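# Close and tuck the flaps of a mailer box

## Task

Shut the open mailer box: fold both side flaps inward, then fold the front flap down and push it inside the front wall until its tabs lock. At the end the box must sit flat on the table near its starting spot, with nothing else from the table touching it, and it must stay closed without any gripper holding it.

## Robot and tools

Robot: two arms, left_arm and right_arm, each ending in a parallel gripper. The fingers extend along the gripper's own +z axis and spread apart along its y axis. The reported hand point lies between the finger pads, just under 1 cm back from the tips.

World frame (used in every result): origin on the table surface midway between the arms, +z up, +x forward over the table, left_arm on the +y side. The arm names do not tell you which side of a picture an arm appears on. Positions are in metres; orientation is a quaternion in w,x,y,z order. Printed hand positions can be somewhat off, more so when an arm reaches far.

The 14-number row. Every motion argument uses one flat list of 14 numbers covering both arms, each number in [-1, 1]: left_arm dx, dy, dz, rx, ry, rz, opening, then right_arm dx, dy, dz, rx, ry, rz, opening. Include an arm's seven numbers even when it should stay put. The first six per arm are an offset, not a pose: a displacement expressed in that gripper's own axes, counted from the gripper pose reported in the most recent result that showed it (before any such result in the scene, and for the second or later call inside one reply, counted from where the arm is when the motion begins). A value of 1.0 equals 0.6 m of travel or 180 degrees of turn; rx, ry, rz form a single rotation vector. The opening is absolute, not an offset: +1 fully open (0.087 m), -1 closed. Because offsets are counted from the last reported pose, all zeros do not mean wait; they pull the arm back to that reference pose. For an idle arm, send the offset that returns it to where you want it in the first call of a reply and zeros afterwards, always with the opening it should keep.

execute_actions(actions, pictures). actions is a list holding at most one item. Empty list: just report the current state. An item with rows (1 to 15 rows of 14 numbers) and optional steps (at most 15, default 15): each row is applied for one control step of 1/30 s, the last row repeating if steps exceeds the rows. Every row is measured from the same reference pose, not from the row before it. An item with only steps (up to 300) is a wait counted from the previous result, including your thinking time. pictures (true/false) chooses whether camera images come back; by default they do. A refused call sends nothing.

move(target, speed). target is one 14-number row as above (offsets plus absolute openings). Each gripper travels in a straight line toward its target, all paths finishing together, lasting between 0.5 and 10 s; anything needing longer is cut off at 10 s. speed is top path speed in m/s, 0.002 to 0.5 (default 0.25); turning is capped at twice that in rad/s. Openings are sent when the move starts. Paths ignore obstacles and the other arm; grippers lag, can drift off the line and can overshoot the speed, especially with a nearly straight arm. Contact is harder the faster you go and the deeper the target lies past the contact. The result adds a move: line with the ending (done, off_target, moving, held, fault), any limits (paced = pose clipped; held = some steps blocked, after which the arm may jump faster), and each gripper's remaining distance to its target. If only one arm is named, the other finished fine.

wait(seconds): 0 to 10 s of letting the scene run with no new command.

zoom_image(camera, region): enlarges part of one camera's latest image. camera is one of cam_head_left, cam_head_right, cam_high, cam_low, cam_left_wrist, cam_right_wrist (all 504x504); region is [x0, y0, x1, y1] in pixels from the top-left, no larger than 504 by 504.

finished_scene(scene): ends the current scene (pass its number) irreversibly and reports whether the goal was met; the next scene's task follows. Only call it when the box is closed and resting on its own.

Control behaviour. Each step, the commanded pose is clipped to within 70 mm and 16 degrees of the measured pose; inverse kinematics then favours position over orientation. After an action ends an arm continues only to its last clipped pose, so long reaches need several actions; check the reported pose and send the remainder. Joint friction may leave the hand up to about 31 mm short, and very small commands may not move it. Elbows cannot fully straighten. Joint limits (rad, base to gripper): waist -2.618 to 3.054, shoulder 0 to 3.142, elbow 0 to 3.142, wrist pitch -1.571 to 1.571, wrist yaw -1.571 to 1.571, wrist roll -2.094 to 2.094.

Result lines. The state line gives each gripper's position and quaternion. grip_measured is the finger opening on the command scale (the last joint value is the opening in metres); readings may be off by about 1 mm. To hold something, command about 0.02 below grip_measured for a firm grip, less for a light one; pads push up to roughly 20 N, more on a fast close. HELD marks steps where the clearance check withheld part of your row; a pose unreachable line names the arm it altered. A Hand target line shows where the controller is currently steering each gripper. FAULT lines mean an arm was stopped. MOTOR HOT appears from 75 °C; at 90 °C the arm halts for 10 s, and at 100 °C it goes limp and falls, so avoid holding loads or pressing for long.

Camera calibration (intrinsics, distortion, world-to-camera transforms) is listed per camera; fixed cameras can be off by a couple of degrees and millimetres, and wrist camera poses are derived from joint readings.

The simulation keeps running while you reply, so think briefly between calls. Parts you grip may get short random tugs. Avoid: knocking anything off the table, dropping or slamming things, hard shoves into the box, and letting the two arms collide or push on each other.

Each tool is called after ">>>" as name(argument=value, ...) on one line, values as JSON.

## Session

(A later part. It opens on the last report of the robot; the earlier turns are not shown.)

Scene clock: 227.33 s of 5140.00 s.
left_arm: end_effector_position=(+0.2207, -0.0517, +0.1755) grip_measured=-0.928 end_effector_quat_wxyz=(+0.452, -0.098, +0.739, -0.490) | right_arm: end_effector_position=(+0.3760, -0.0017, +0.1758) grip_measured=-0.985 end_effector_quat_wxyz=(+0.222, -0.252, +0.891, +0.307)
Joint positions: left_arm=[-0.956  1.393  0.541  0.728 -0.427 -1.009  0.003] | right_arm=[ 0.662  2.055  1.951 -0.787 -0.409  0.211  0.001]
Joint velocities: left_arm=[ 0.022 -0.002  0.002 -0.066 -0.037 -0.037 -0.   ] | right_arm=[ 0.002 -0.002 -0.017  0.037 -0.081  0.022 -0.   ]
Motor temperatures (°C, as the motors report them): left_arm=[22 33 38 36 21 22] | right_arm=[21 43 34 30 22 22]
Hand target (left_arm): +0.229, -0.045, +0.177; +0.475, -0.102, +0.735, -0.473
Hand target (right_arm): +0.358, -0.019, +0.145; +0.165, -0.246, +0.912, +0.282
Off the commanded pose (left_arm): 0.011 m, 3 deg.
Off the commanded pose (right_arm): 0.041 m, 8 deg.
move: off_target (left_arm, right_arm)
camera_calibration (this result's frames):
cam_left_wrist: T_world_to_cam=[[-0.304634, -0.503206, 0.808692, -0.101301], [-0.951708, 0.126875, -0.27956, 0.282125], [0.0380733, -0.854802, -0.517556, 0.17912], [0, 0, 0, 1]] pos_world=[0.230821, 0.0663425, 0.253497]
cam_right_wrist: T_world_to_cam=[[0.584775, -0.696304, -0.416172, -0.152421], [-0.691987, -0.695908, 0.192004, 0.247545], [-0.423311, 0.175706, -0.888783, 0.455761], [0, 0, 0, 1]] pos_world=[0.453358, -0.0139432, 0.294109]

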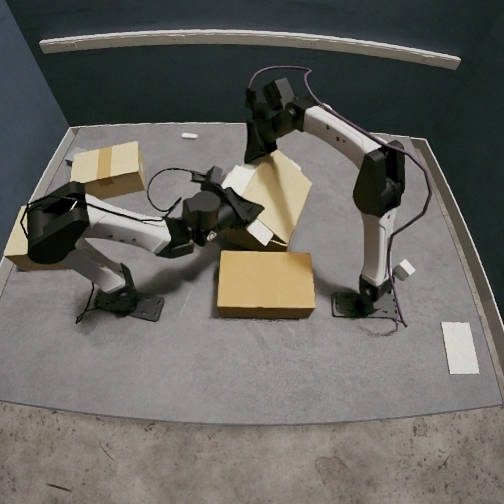

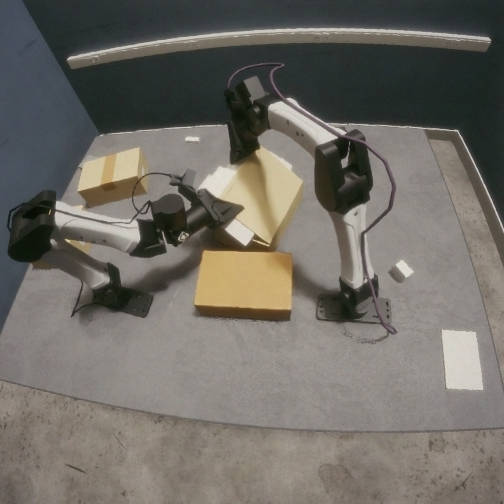

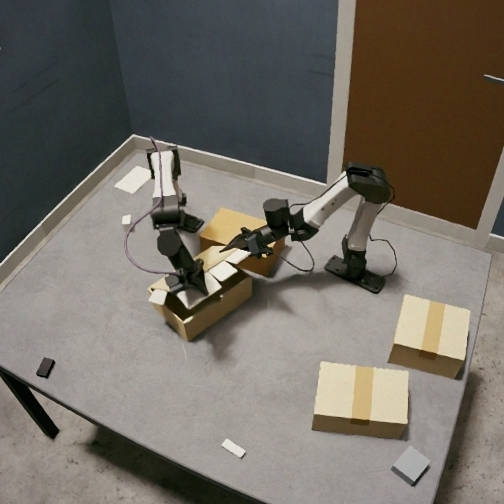

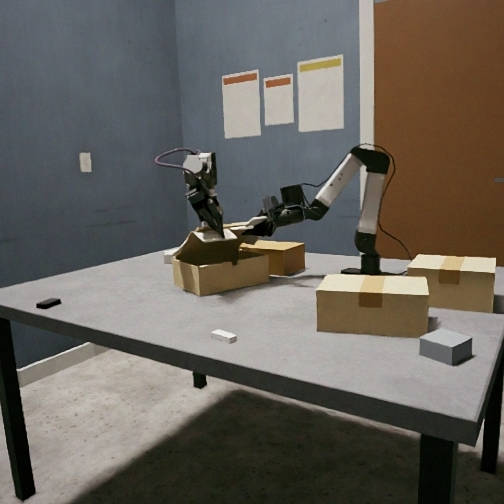

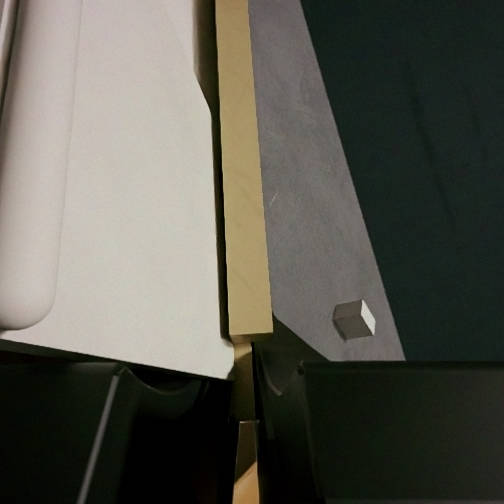

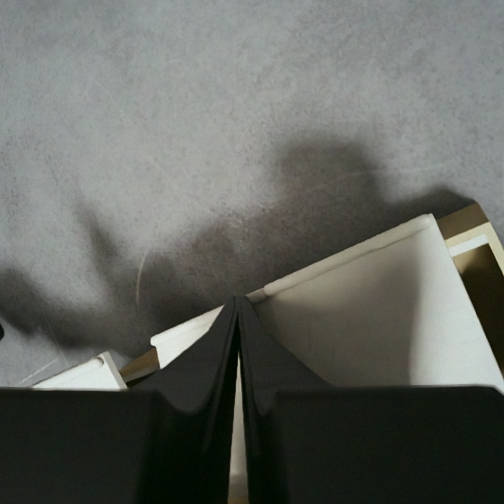

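>>> move(target=[0,0,0,0,0,0,-1,-0.01,0.0,0.05,0,0.22,0,-1], speed=0.06)

Scene clock: 239.57 s of 5140.00 s.
left_arm: end_effector_position=(+0.2250, -0.0482, +0.1755) grip_measured=-0.929 end_effector_quat_wxyz=(+0.453, -0.120, +0.737, -0.486) | right_arm: end_effector_position=(+0.3810, +0.0104, +0.1714) grip_measured=-0.985 end_effector_quat_wxyz=(+0.119, -0.277, +0.905, +0.301)
Joint positions: left_arm=[-0.956  1.393  0.541  0.723 -0.462 -1.04   0.003] | right_arm=[ 0.656  2.538  2.835 -1.408 -0.493  0.134  0.001]
Joint velocities: left_arm=[-0.002 -0.007 -0.007  0.037  0.007  0.007 -0.   ] | right_arm=[ 0.002  0.002  0.002 -0.11  -0.037  0.022  0.001]
Motor temperatures (°C, as the motors report them): left_arm=[22 33 38 36 21 22] | right_arm=[21 43 33 30 22 22]
Hand target (left_arm): +0.221, -0.052, +0.176; +0.452, -0.099, +0.739, -0.489
Hand target (right_arm): +0.388, +0.019, +0.159; +0.122, -0.276, +0.903, +0.307
Off the commanded pose (left_arm): 0.006 m, 3 deg.
Off the commanded pose (right_arm): 0.018 m, 28 deg; orientation clipped at the last step of the last action.
elbow stopped short (right arm): the move would have taken joint 3 (elbow) straighter than the controller allows; a more bent joint 3 avoids this.
After step 90, 3.23 s passed at rest.
move: off_target (left_arm, right_arm); limits=paced
camera_calibration (this result's frames):
cam_left_wrist: T_world_to_cam=[[-0.271478, -0.500323, 0.822178, -0.107823], [-0.96046, 0.0860047, -0.264801, 0.283172], [0.0617751, -0.861556, -0.503889, 0.173918], [0, 0, 0, 1]] pos_world=[0.23196, 0.07154, 0.25127]
cam_right_wrist: T_world_to_cam=[[0.576893, -0.674479, -0.46073, -0.138356], [-0.573865, -0.736068, 0.359004, 0.187049], [-0.581269, 0.05729, -0.811692, 0.500037], [0, 0, 0, 1]] pos_world=[0.477813, 0.0157148, 0.27498]

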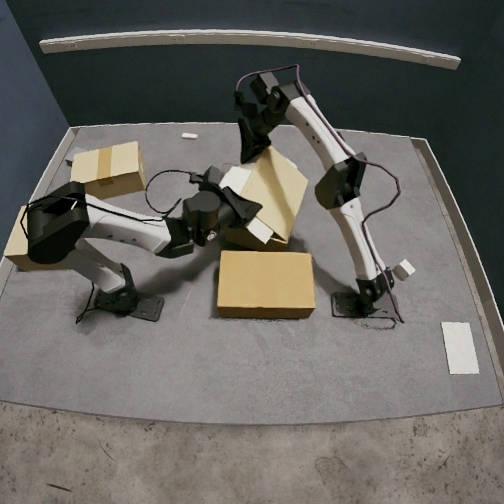

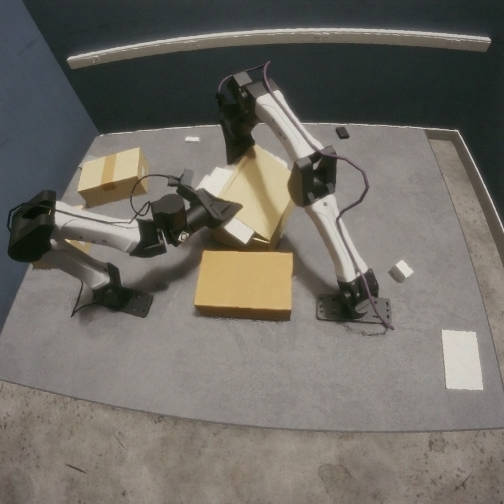

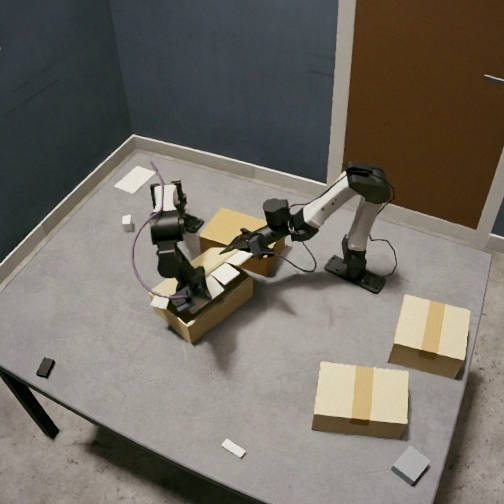

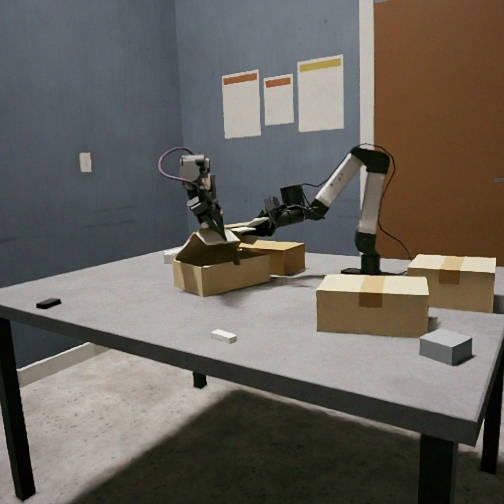

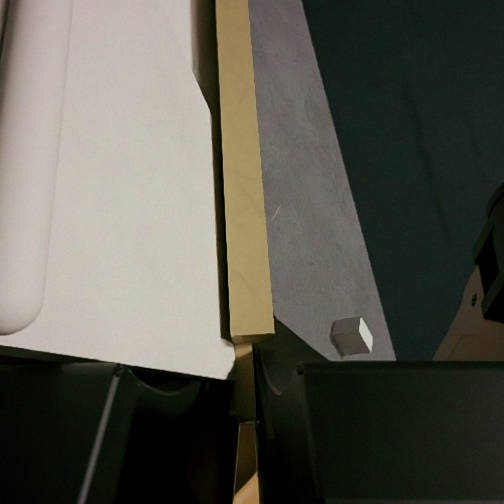

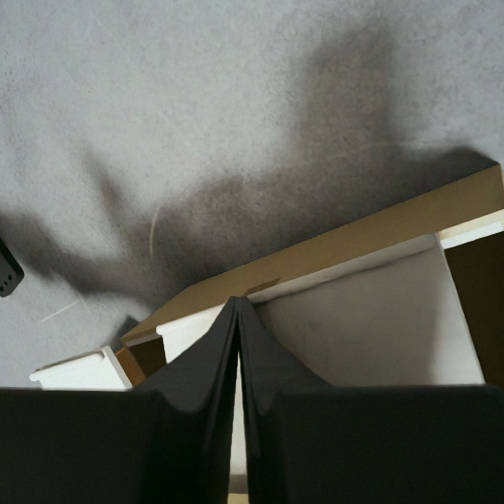

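>>> move(target=[0,0,0,0,0,0,0,0,0,0,0,0,0,-1])

>>> move(target=[0,0,-0.22,0,0,0,0,0,0,0,0,0,0,-1], speed=0.12)

Scene clock: 242.90 s of 5140.00 s.
left_arm: end_effector_position=(+0.2250, -0.0482, +0.1753) grip_measured=+0.000 end_effector_quat_wxyz=(+0.453, -0.120, +0.737, -0.486) | right_arm: end_effector_position=(+0.3815, +0.0107, +0.1717) grip_measured=-0.985 end_effector_quat_wxyz=(+0.120, -0.277, +0.904, +0.302)
Joint positions: left_arm=[-0.956  1.393  0.541  0.722 -0.462 -1.041  0.044] | right_arm=[ 0.655  2.538  2.835 -1.406 -0.494  0.134  0.001]
Joint velocities: left_arm=[-0.007  0.007 -0.012 -0.051 -0.037  0.081 -0.   ] | right_arm=[ 0.012 -0.007 -0.012 -0.037 -0.007 -0.022  0.001]
Motor temperatures (°C, as the motors report them): left_arm=[22 33 38 36 21 22] | right_arm=[21 44 34 30 22 22]
Hand target (left_arm): +0.225, -0.048, +0.175; +0.453, -0.120, +0.737, -0.486
Hand target (right_arm): +0.381, +0.010, +0.171; +0.120, -0.277, +0.904, +0.301
Off the commanded pose (left_arm): 0.000 m, 0 deg.
Off the commanded pose (right_arm): 0.001 m, 0 deg.
move: done
camera_calibration (this result's frames):
cam_left_wrist: T_world_to_cam=[[-0.270781, -0.500421, 0.822348, -0.107881], [-0.960677, 0.0859432, -0.264032, 0.283014], [0.0614516, -0.861506, -0.504015, 0.173955], [0, 0, 0, 1]] pos_world=[0.231984, 0.0715545, 0.251116]
cam_right_wrist: T_world_to_cam=[[0.577406, -0.673478, -0.461551, -0.138357], [-0.574482, -0.736823, 0.356459, 0.188145], [-0.580149, 0.0593311, -0.812347, 0.500176], [0, 0, 0, 1]] pos_world=[0.478151, 0.0157731, 0.275392]

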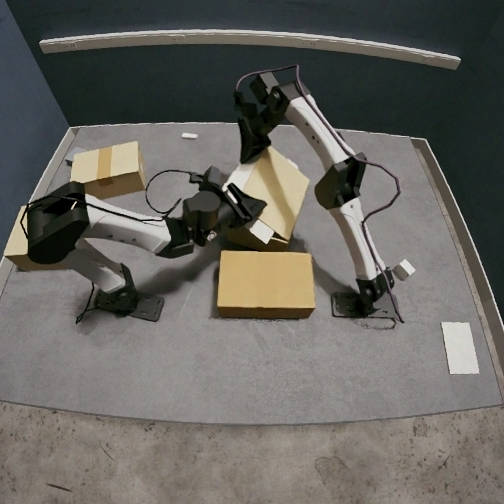

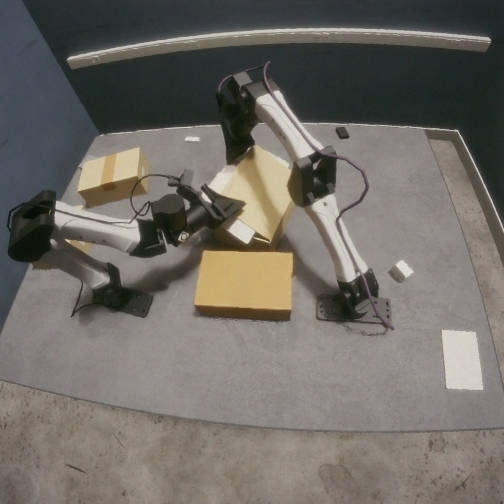

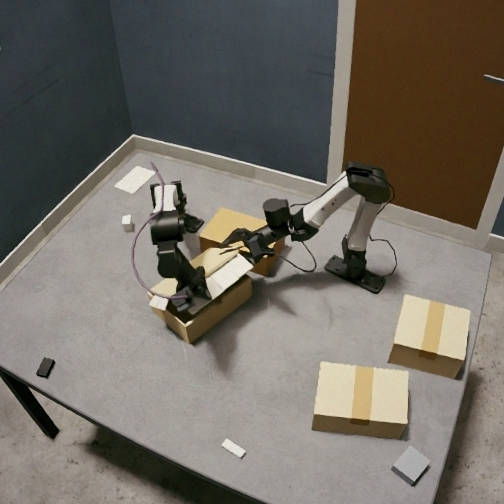

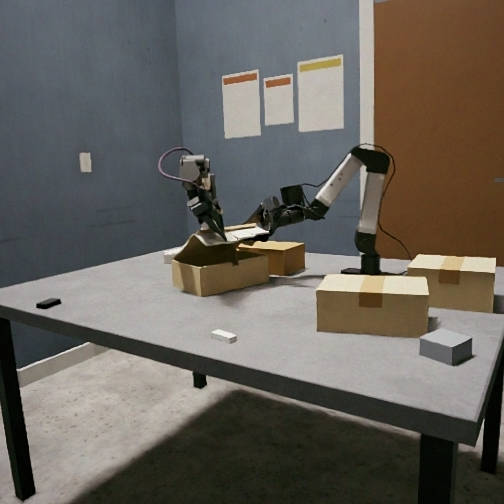

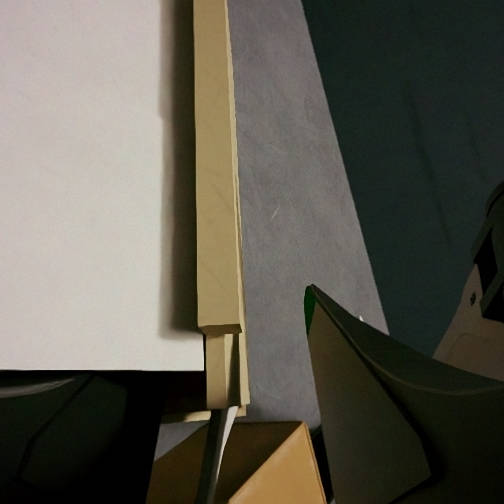

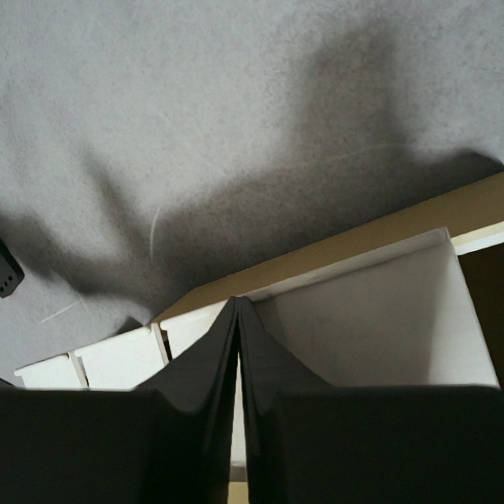

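Scene clock: 244.77 s of 5140.00 s.
left_arm: end_effector_position=(+0.1220, +0.0284, +0.2003) grip_measured=+0.000 end_effector_quat_wxyz=(+0.450, -0.128, +0.732, -0.495) | right_arm: end_effector_position=(+0.3813, +0.0109, +0.1718) grip_measured=-0.985 end_effector_quat_wxyz=(+0.120, -0.277, +0.904, +0.303)
Joint positions: left_arm=[-1.361  0.765  0.352  0.248 -0.863 -1.131  0.044] | right_arm=[ 0.655  2.538  2.835 -1.406 -0.496  0.134  0.001]
Joint velocities: left_arm=[-0.017 -0.017  0.012  0.051 -0.051 -0.022 -0.   ] | right_arm=[-0.002  0.012  0.012 -0.022  0.022  0.037 -0.   ]
Motor temperatures (°C, as the motors report them): left_arm=[22 33 38 36 21 22] | right_arm=[21 44 34 30 22 22]
Hand target (left_arm): +0.120, +0.032, +0.192; +0.449, -0.123, +0.739, -0.486
Hand target (right_arm): +0.381, +0.011, +0.172; +0.120, -0.277, +0.904, +0.302
Off the commanded pose (left_arm): 0.010 m, 2 deg.
Off the commanded pose (right_arm): 0.000 m, 0 deg.
move: done
camera_calibration (this result's frames):
cam_left_wrist: T_world_to_cam=[[-0.264571, -0.479934, 0.83646, -0.12215], [-0.962487, 0.0772959, -0.260084, 0.183771], [0.0601682, -0.873893, -0.482381, 0.255052], [0, 0, 0, 1]] pos_world=[0.129214, 0.150059, 0.273002]
cam_right_wrist: T_world_to_cam=[[0.577526, -0.67234, -0.463058, -0.137825], [-0.573506, -0.737809, 0.355989, 0.187824], [-0.580994, 0.0599736, -0.811695, 0.500358], [0, 0, 0, 1]] pos_world=[0.478021, 0.0159047, 0.275455]

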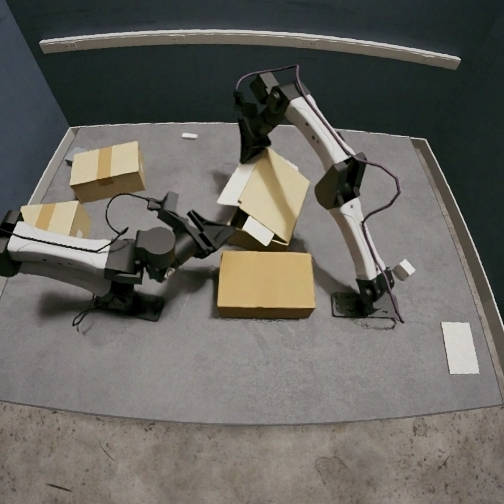

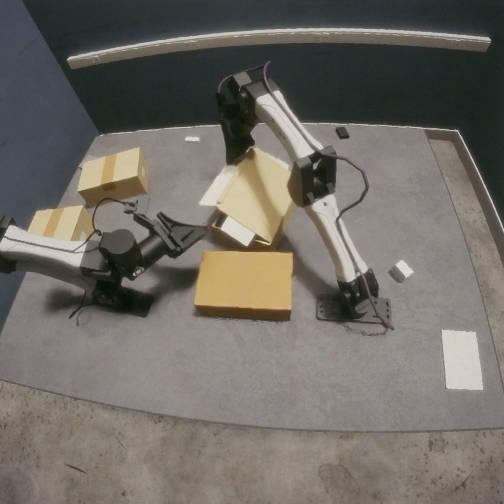

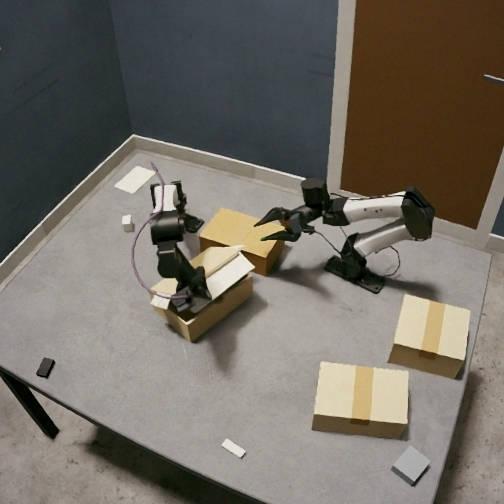

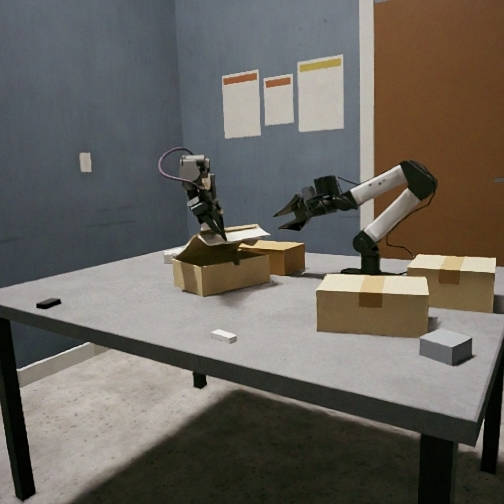

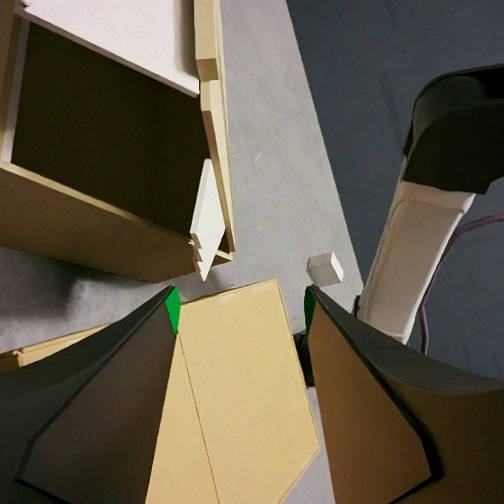

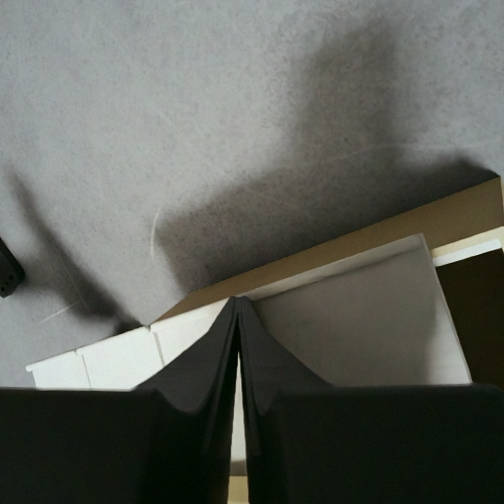

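>>> move(target=[-0.173,0.15,0,0,0,0,-1,0,0,0,0,0,0,-1], speed=0.15)

>>> move(target=[-0.036,-0.012,0.275,0,0,0,-1,0,0,0,0,0,0,-1], speed=0.12)

Scene clock: 250.87 s of 5140.00 s.
left_arm: end_effector_position=(+0.2010, +0.1380, +0.2000) grip_measured=-1.000 end_effector_quat_wxyz=(+0.475, -0.114, +0.713, -0.504) | right_arm: end_effector_position=(+0.3813, +0.0109, +0.1718) grip_measured=-0.985 end_effector_quat_wxyz=(+0.120, -0.277, +0.904, +0.303)
Joint positions: left_arm=[-0.292  0.316  0.229  0.045  0.195 -0.966  0.   ] | right_arm=[ 0.655  2.538  2.835 -1.406 -0.496  0.134  0.001]
Joint velocities: left_arm=[-0.017 -0.002 -0.002 -0.037  0.022  0.022  0.   ] | right_arm=[-0.002 -0.017  0.002 -0.022  0.022 -0.037  0.   ]
Motor temperatures (°C, as the motors report them): left_arm=[22 32 37 36 21 22] | right_arm=[21 45 34 30 22 22]
Hand target (left_arm): +0.201, +0.139, +0.181; +0.460, -0.119, +0.730, -0.491
Hand target (right_arm): +0.381, +0.011, +0.172; +0.120, -0.277, +0.904, +0.303
Off the commanded pose (left_arm): 0.020 m, 4 deg.
Off the commanded pose (right_arm): 0.000 m, 0 deg.
After step 90, 1.33 s passed at rest.
move: off_target (left_arm)
camera_calibration (this result's frames):
cam_left_wrist: T_world_to_cam=[[-0.322644, -0.468962, 0.822178, -0.0354003], [-0.941782, 0.0722512, -0.328368, 0.261522], [0.0945889, -0.880258, -0.464971, 0.33634], [0, 0, 0, 1]] pos_world=[0.203061, 0.260569, 0.271369]
cam_right_wrist: T_world_to_cam=[[0.577526, -0.67234, -0.463058, -0.137825], [-0.573506, -0.737809, 0.355989, 0.187824], [-0.580994, 0.0599736, -0.811695, 0.500358], [0, 0, 0, 1]] pos_world=[0.478021, 0.0159047, 0.275455]

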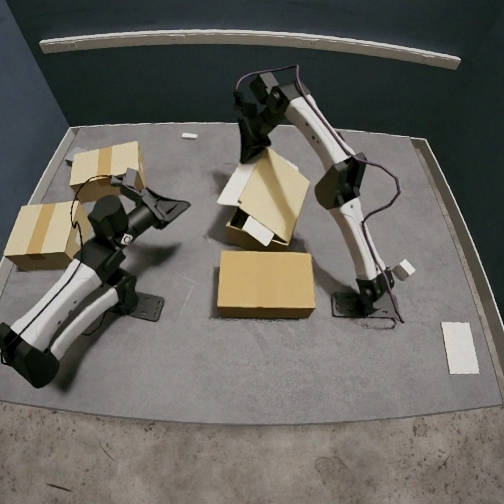

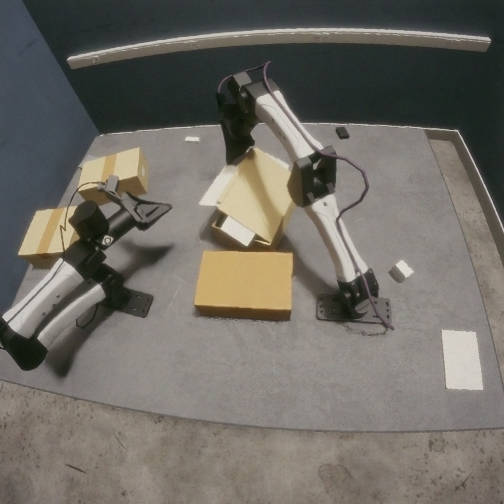

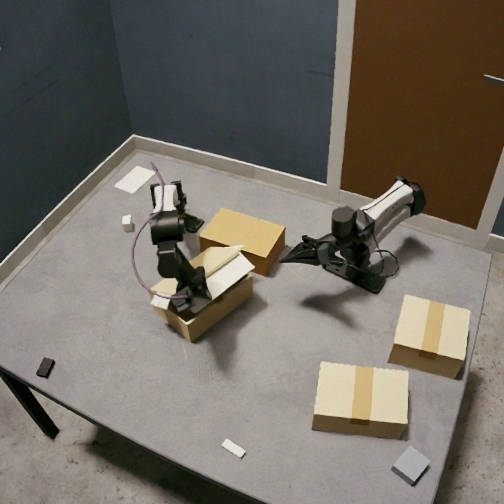

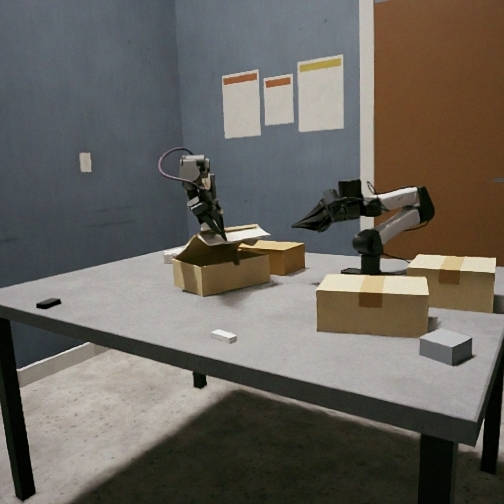

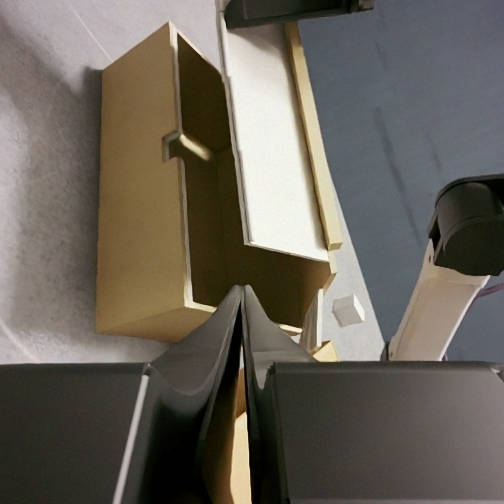

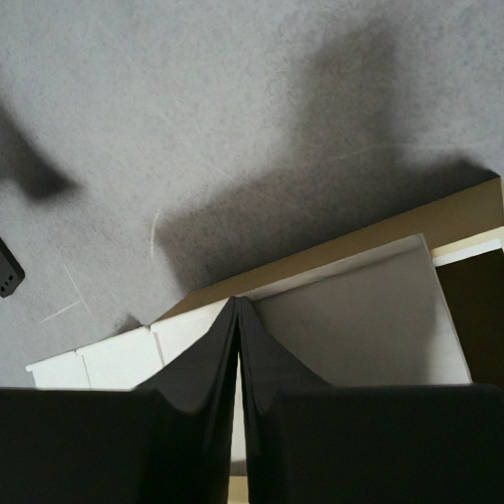

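Scene clock: 252.73 s of 5140.00 s.
left_arm: end_effector_position=(+0.3423, +0.0529, +0.2070) grip_measured=-1.000 end_effector_quat_wxyz=(+0.475, -0.115, +0.714, -0.502) | right_arm: end_effector_position=(+0.3813, +0.0109, +0.1718) grip_measured=-0.985 end_effector_quat_wxyz=(+0.120, -0.277, +0.904, +0.303)
Joint positions: left_arm=[-0.347  1.369  0.585  0.739  0.138 -0.966  0.   ] | right_arm=[ 0.655  2.538  2.835 -1.406 -0.496  0.134  0.001]
Joint velocities: left_arm=[-0.002  0.007 -0.002 -0.007 -0.066 -0.081  0.   ] | right_arm=[-0.017  0.007  0.002  0.007 -0.051 -0.007 -0.   ]
Motor temperatures (°C, as the motors report them): left_arm=[22 32 38 36 21 22] | right_arm=[21 45 34 30 22 22]
Hand target (left_arm): +0.344, +0.048, +0.208; +0.474, -0.115, +0.712, -0.504
Hand target (right_arm): +0.381, +0.011, +0.172; +0.120, -0.277, +0.904, +0.303
Off the commanded pose (left_arm): 0.007 m, 0 deg.
Off the commanded pose (right_arm): 0.000 m, 0 deg.
move: done
camera_calibration (this result's frames):
cam_left_wrist: T_world_to_cam=[[-0.32055, -0.47265, 0.820884, -0.0357723], [-0.942269, 0.070516, -0.327349, 0.403051], [0.0968359, -0.878425, -0.467967, 0.251078], [0, 0, 0, 1]] pos_world=[0.344002, 0.175224, 0.278799]
cam_right_wrist: T_world_to_cam=[[0.577526, -0.67234, -0.463058, -0.137825], [-0.573506, -0.737809, 0.355989, 0.187824], [-0.580994, 0.0599736, -0.811695, 0.500358], [0, 0, 0, 1]] pos_world=[0.478021, 0.0159047, 0.275455]

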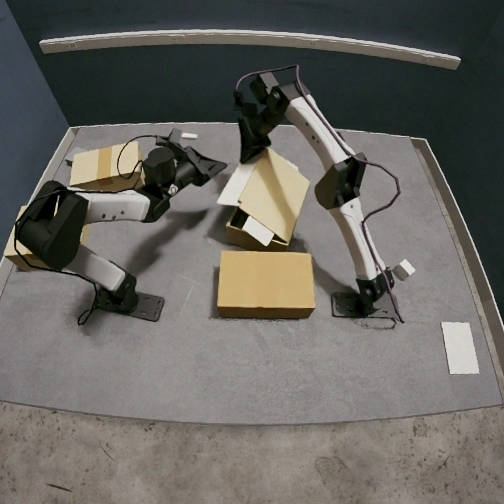

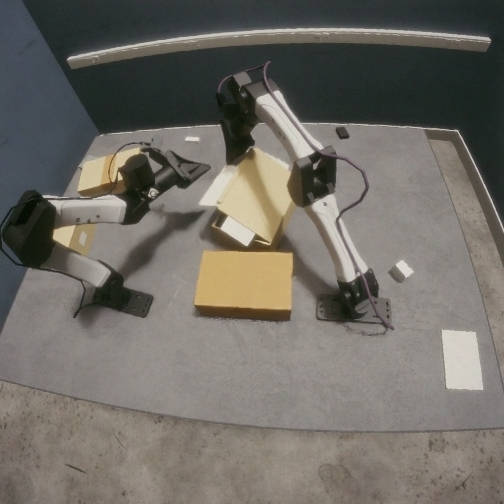

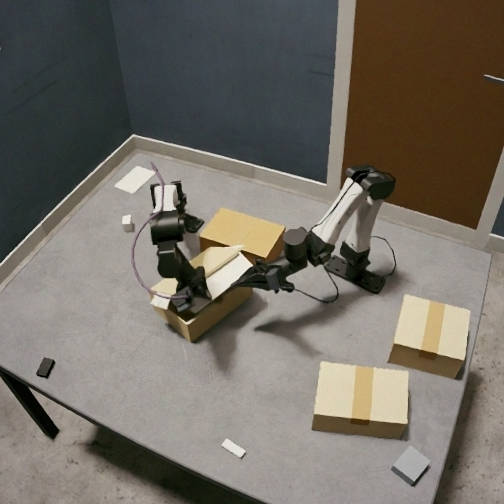

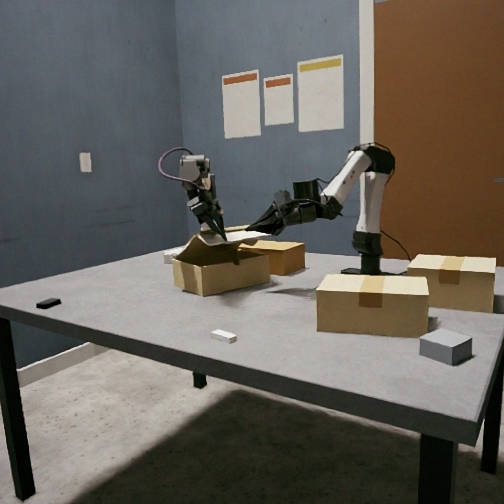

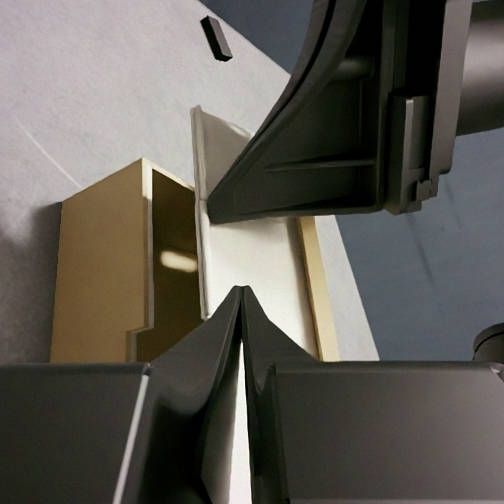

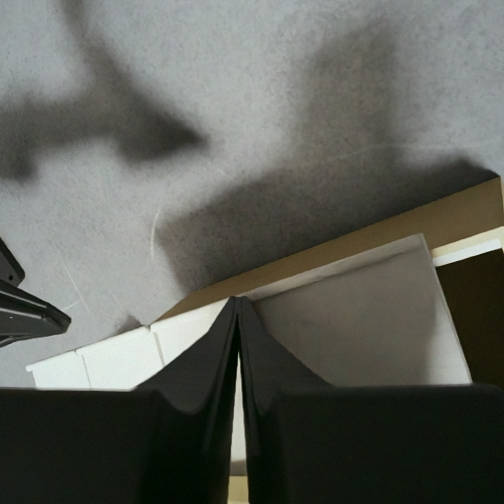

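>>> move(target=[0.16,0.01,0,0,0,0,-1,0,0,0,0,0,0,-1], speed=0.06)

Scene clock: 256.97 s of 5140.00 s.
left_arm: end_effector_position=(+0.2988, -0.0088, +0.1655) grip_measured=-1.000 end_effector_quat_wxyz=(+0.483, -0.116, +0.700, -0.513) | right_arm: end_effector_position=(+0.3813, +0.0109, +0.1718) grip_measured=-0.985 end_effector_quat_wxyz=(+0.120, -0.277, +0.904, +0.303)
Joint positions: left_arm=[-0.64   1.556  0.481  1.069 -0.157 -0.981  0.   ] | right_arm=[ 0.655  2.538  2.835 -1.406 -0.496  0.134  0.001]
Joint velocities: left_arm=[-0.007 -0.007  0.007 -0.007 -0.051  0.081  0.   ] | right_arm=[ 0.012 -0.012  0.012  0.007  0.022 -0.037  0.001]
Motor temperatures (°C, as the motors report them): left_arm=[22 32 38 36 21 22] | right_arm=[21 46 34 29 22 22]
Hand target (left_arm): +0.294, -0.008, +0.149; +0.473, -0.117, +0.713, -0.504
Hand target (right_arm): +0.381, +0.011, +0.172; +0.120, -0.277, +0.904, +0.303
Off the commanded pose (left_arm): 0.018 m, 2 deg.
Off the commanded pose (right_arm): 0.000 m, 0 deg.
move: off_target (left_arm)
camera_calibration (this result's frames):
cam_left_wrist: T_world_to_cam=[[-0.340432, -0.449128, 0.826069, -0.0394911], [-0.933822, 0.0587889, -0.352875, 0.354424], [0.109923, -0.891531, -0.439419, 0.172999], [0, 0, 0, 1]] pos_world=[0.298509, 0.115661, 0.233709]
cam_right_wrist: T_world_to_cam=[[0.577526, -0.67234, -0.463058, -0.137825], [-0.573506, -0.737809, 0.355989, 0.187824], [-0.580994, 0.0599736, -0.811695, 0.500358], [0, 0, 0, 1]] pos_world=[0.478021, 0.0159047, 0.275455]

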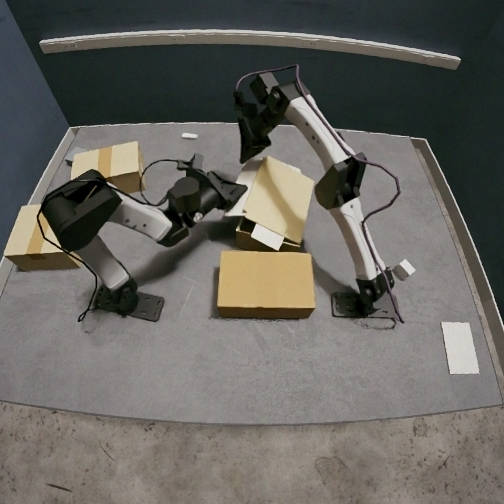

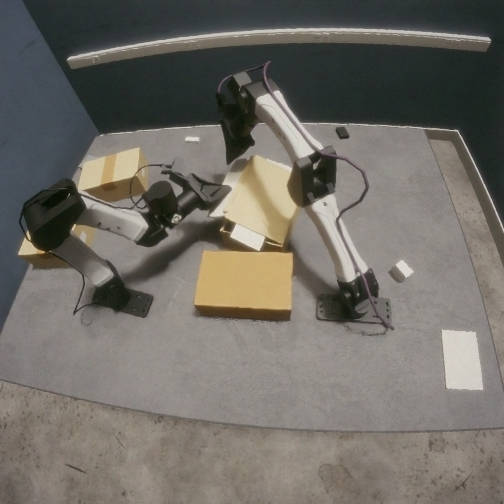

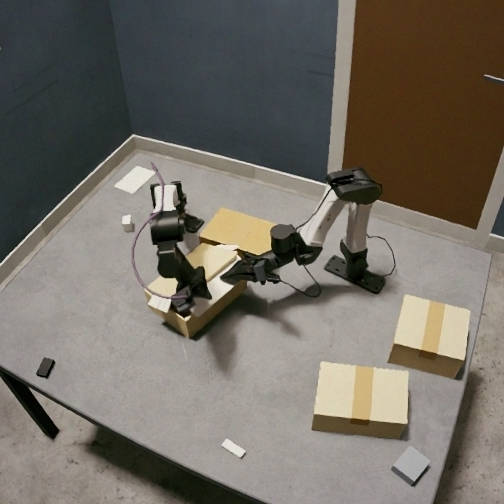

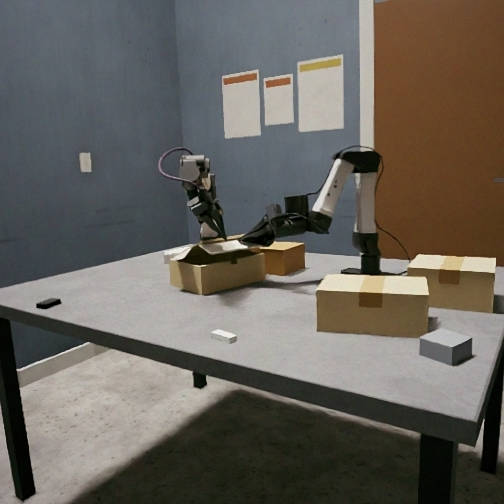

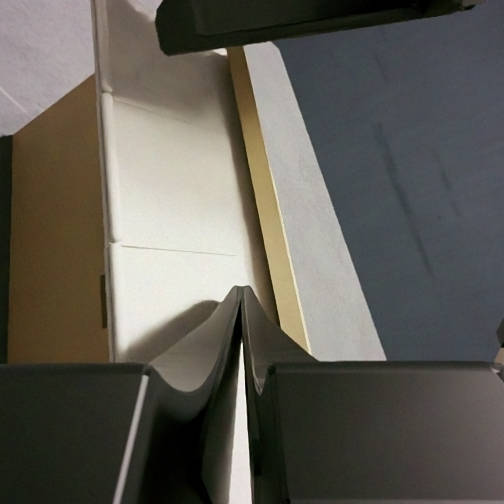

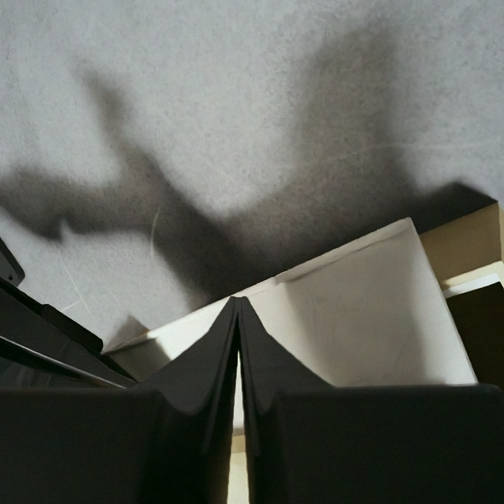

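>>> execute_actions(actions=[])

Scene clock: 263.33 s of 5140.00 s.
left_arm: end_effector_position=(+0.2989, -0.0087, +0.1658) grip_measured=-1.000 end_effector_quat_wxyz=(+0.484, -0.116, +0.699, -0.513) | right_arm: end_effector_position=(+0.3813, +0.0109, +0.1718) grip_measured=-0.985 end_effector_quat_wxyz=(+0.120, -0.277, +0.904, +0.303)
Joint positions: left_arm=[-0.64   1.556  0.481  1.07  -0.158 -0.981  0.   ] | right_arm=[ 0.655  2.538  2.835 -1.406 -0.496  0.134  0.001]
Joint velocities: left_arm=[ 0.012  0.002 -0.027 -0.022  0.066  0.066  0.   ] | right_arm=[-0.007 -0.002  0.007  0.022  0.095 -0.022 -0.   ]
Motor temperatures (°C, as the motors report them): left_arm=[22 32 37 36 21 22] | right_arm=[21 47 34 29 22 22]
Hand target (left_arm): +0.294, -0.008, +0.149; +0.473, -0.117, +0.713, -0.503
Hand target (right_arm): +0.381, +0.011, +0.172; +0.120, -0.277, +0.904, +0.303
Off the commanded pose (left_arm): 0.019 m, 2 deg.
Off the commanded pose (right_arm): 0.000 m, 0 deg.
Steps of this call (steps 1 to 90: nothing new was sent; then 3.37 s passed at rest). Readings (end_effector_position):
1: left_arm (+0.2988, -0.0088, +0.1656) | right_arm (+0.3813, +0.0109, +0.1718)
2: left_arm (+0.2989, -0.0087, +0.1656) | right_arm (+0.3813, +0.0109, +0.1718)
4: left_arm (+0.2989, -0.0087, +0.1657) | right_arm (+0.3813, +0.0109, +0.1718)
8: left_arm (+0.2989, -0.0087, +0.1658) | right_arm (+0.3813, +0.0109, +0.1718)
90: the state above
camera_calibration (this result's frames):
cam_left_wrist: T_world_to_cam=[[-0.340746, -0.448707, 0.826169, -0.0395762], [-0.933586, 0.0577853, -0.353664, 0.354687], [0.110951, -0.891809, -0.438597, 0.172729], [0, 0, 0, 1]] pos_world=[0.298481, 0.115787, 0.233895]
cam_right_wrist: T_world_to_cam=[[0.577526, -0.67234, -0.463058, -0.137825], [-0.573506, -0.737809, 0.355989, 0.187824], [-0.580994, 0.0599736, -0.811695, 0.500358], [0, 0, 0, 1]] pos_world=[0.478021, 0.0159047, 0.275455]

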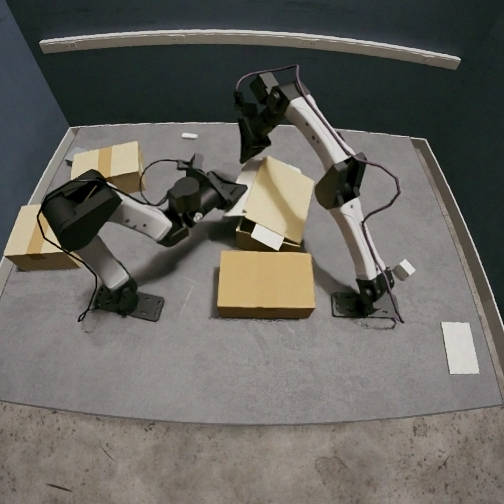

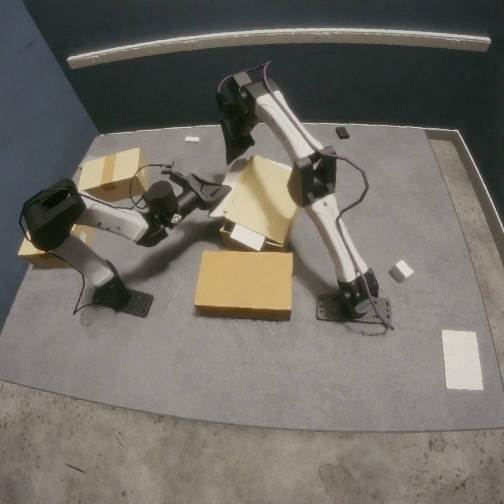

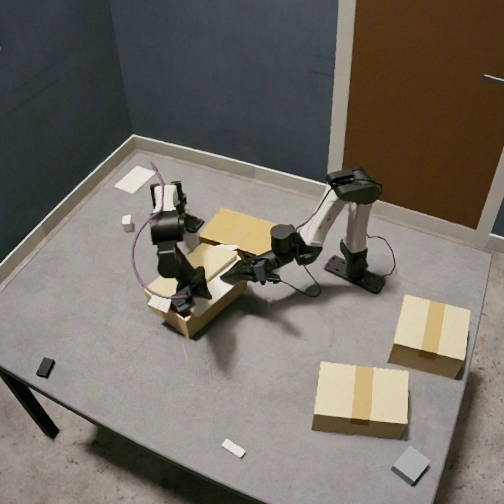

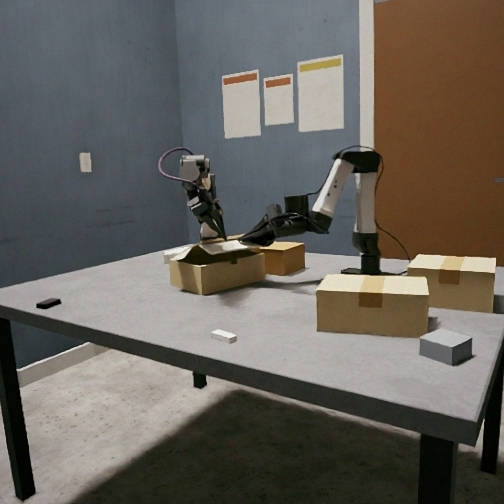

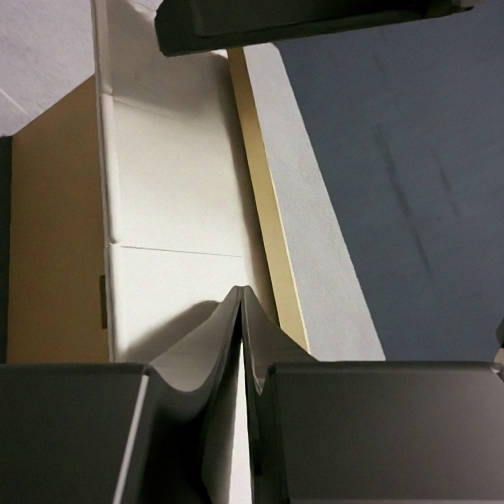

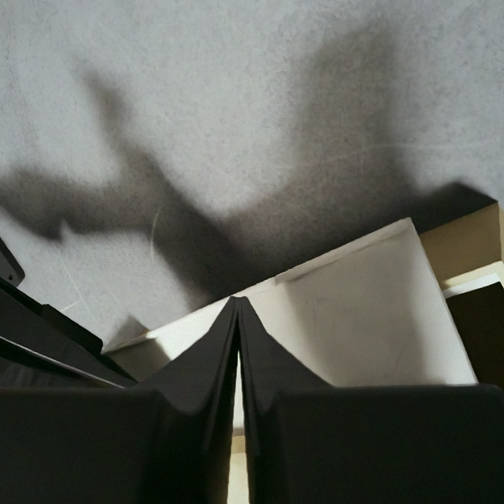

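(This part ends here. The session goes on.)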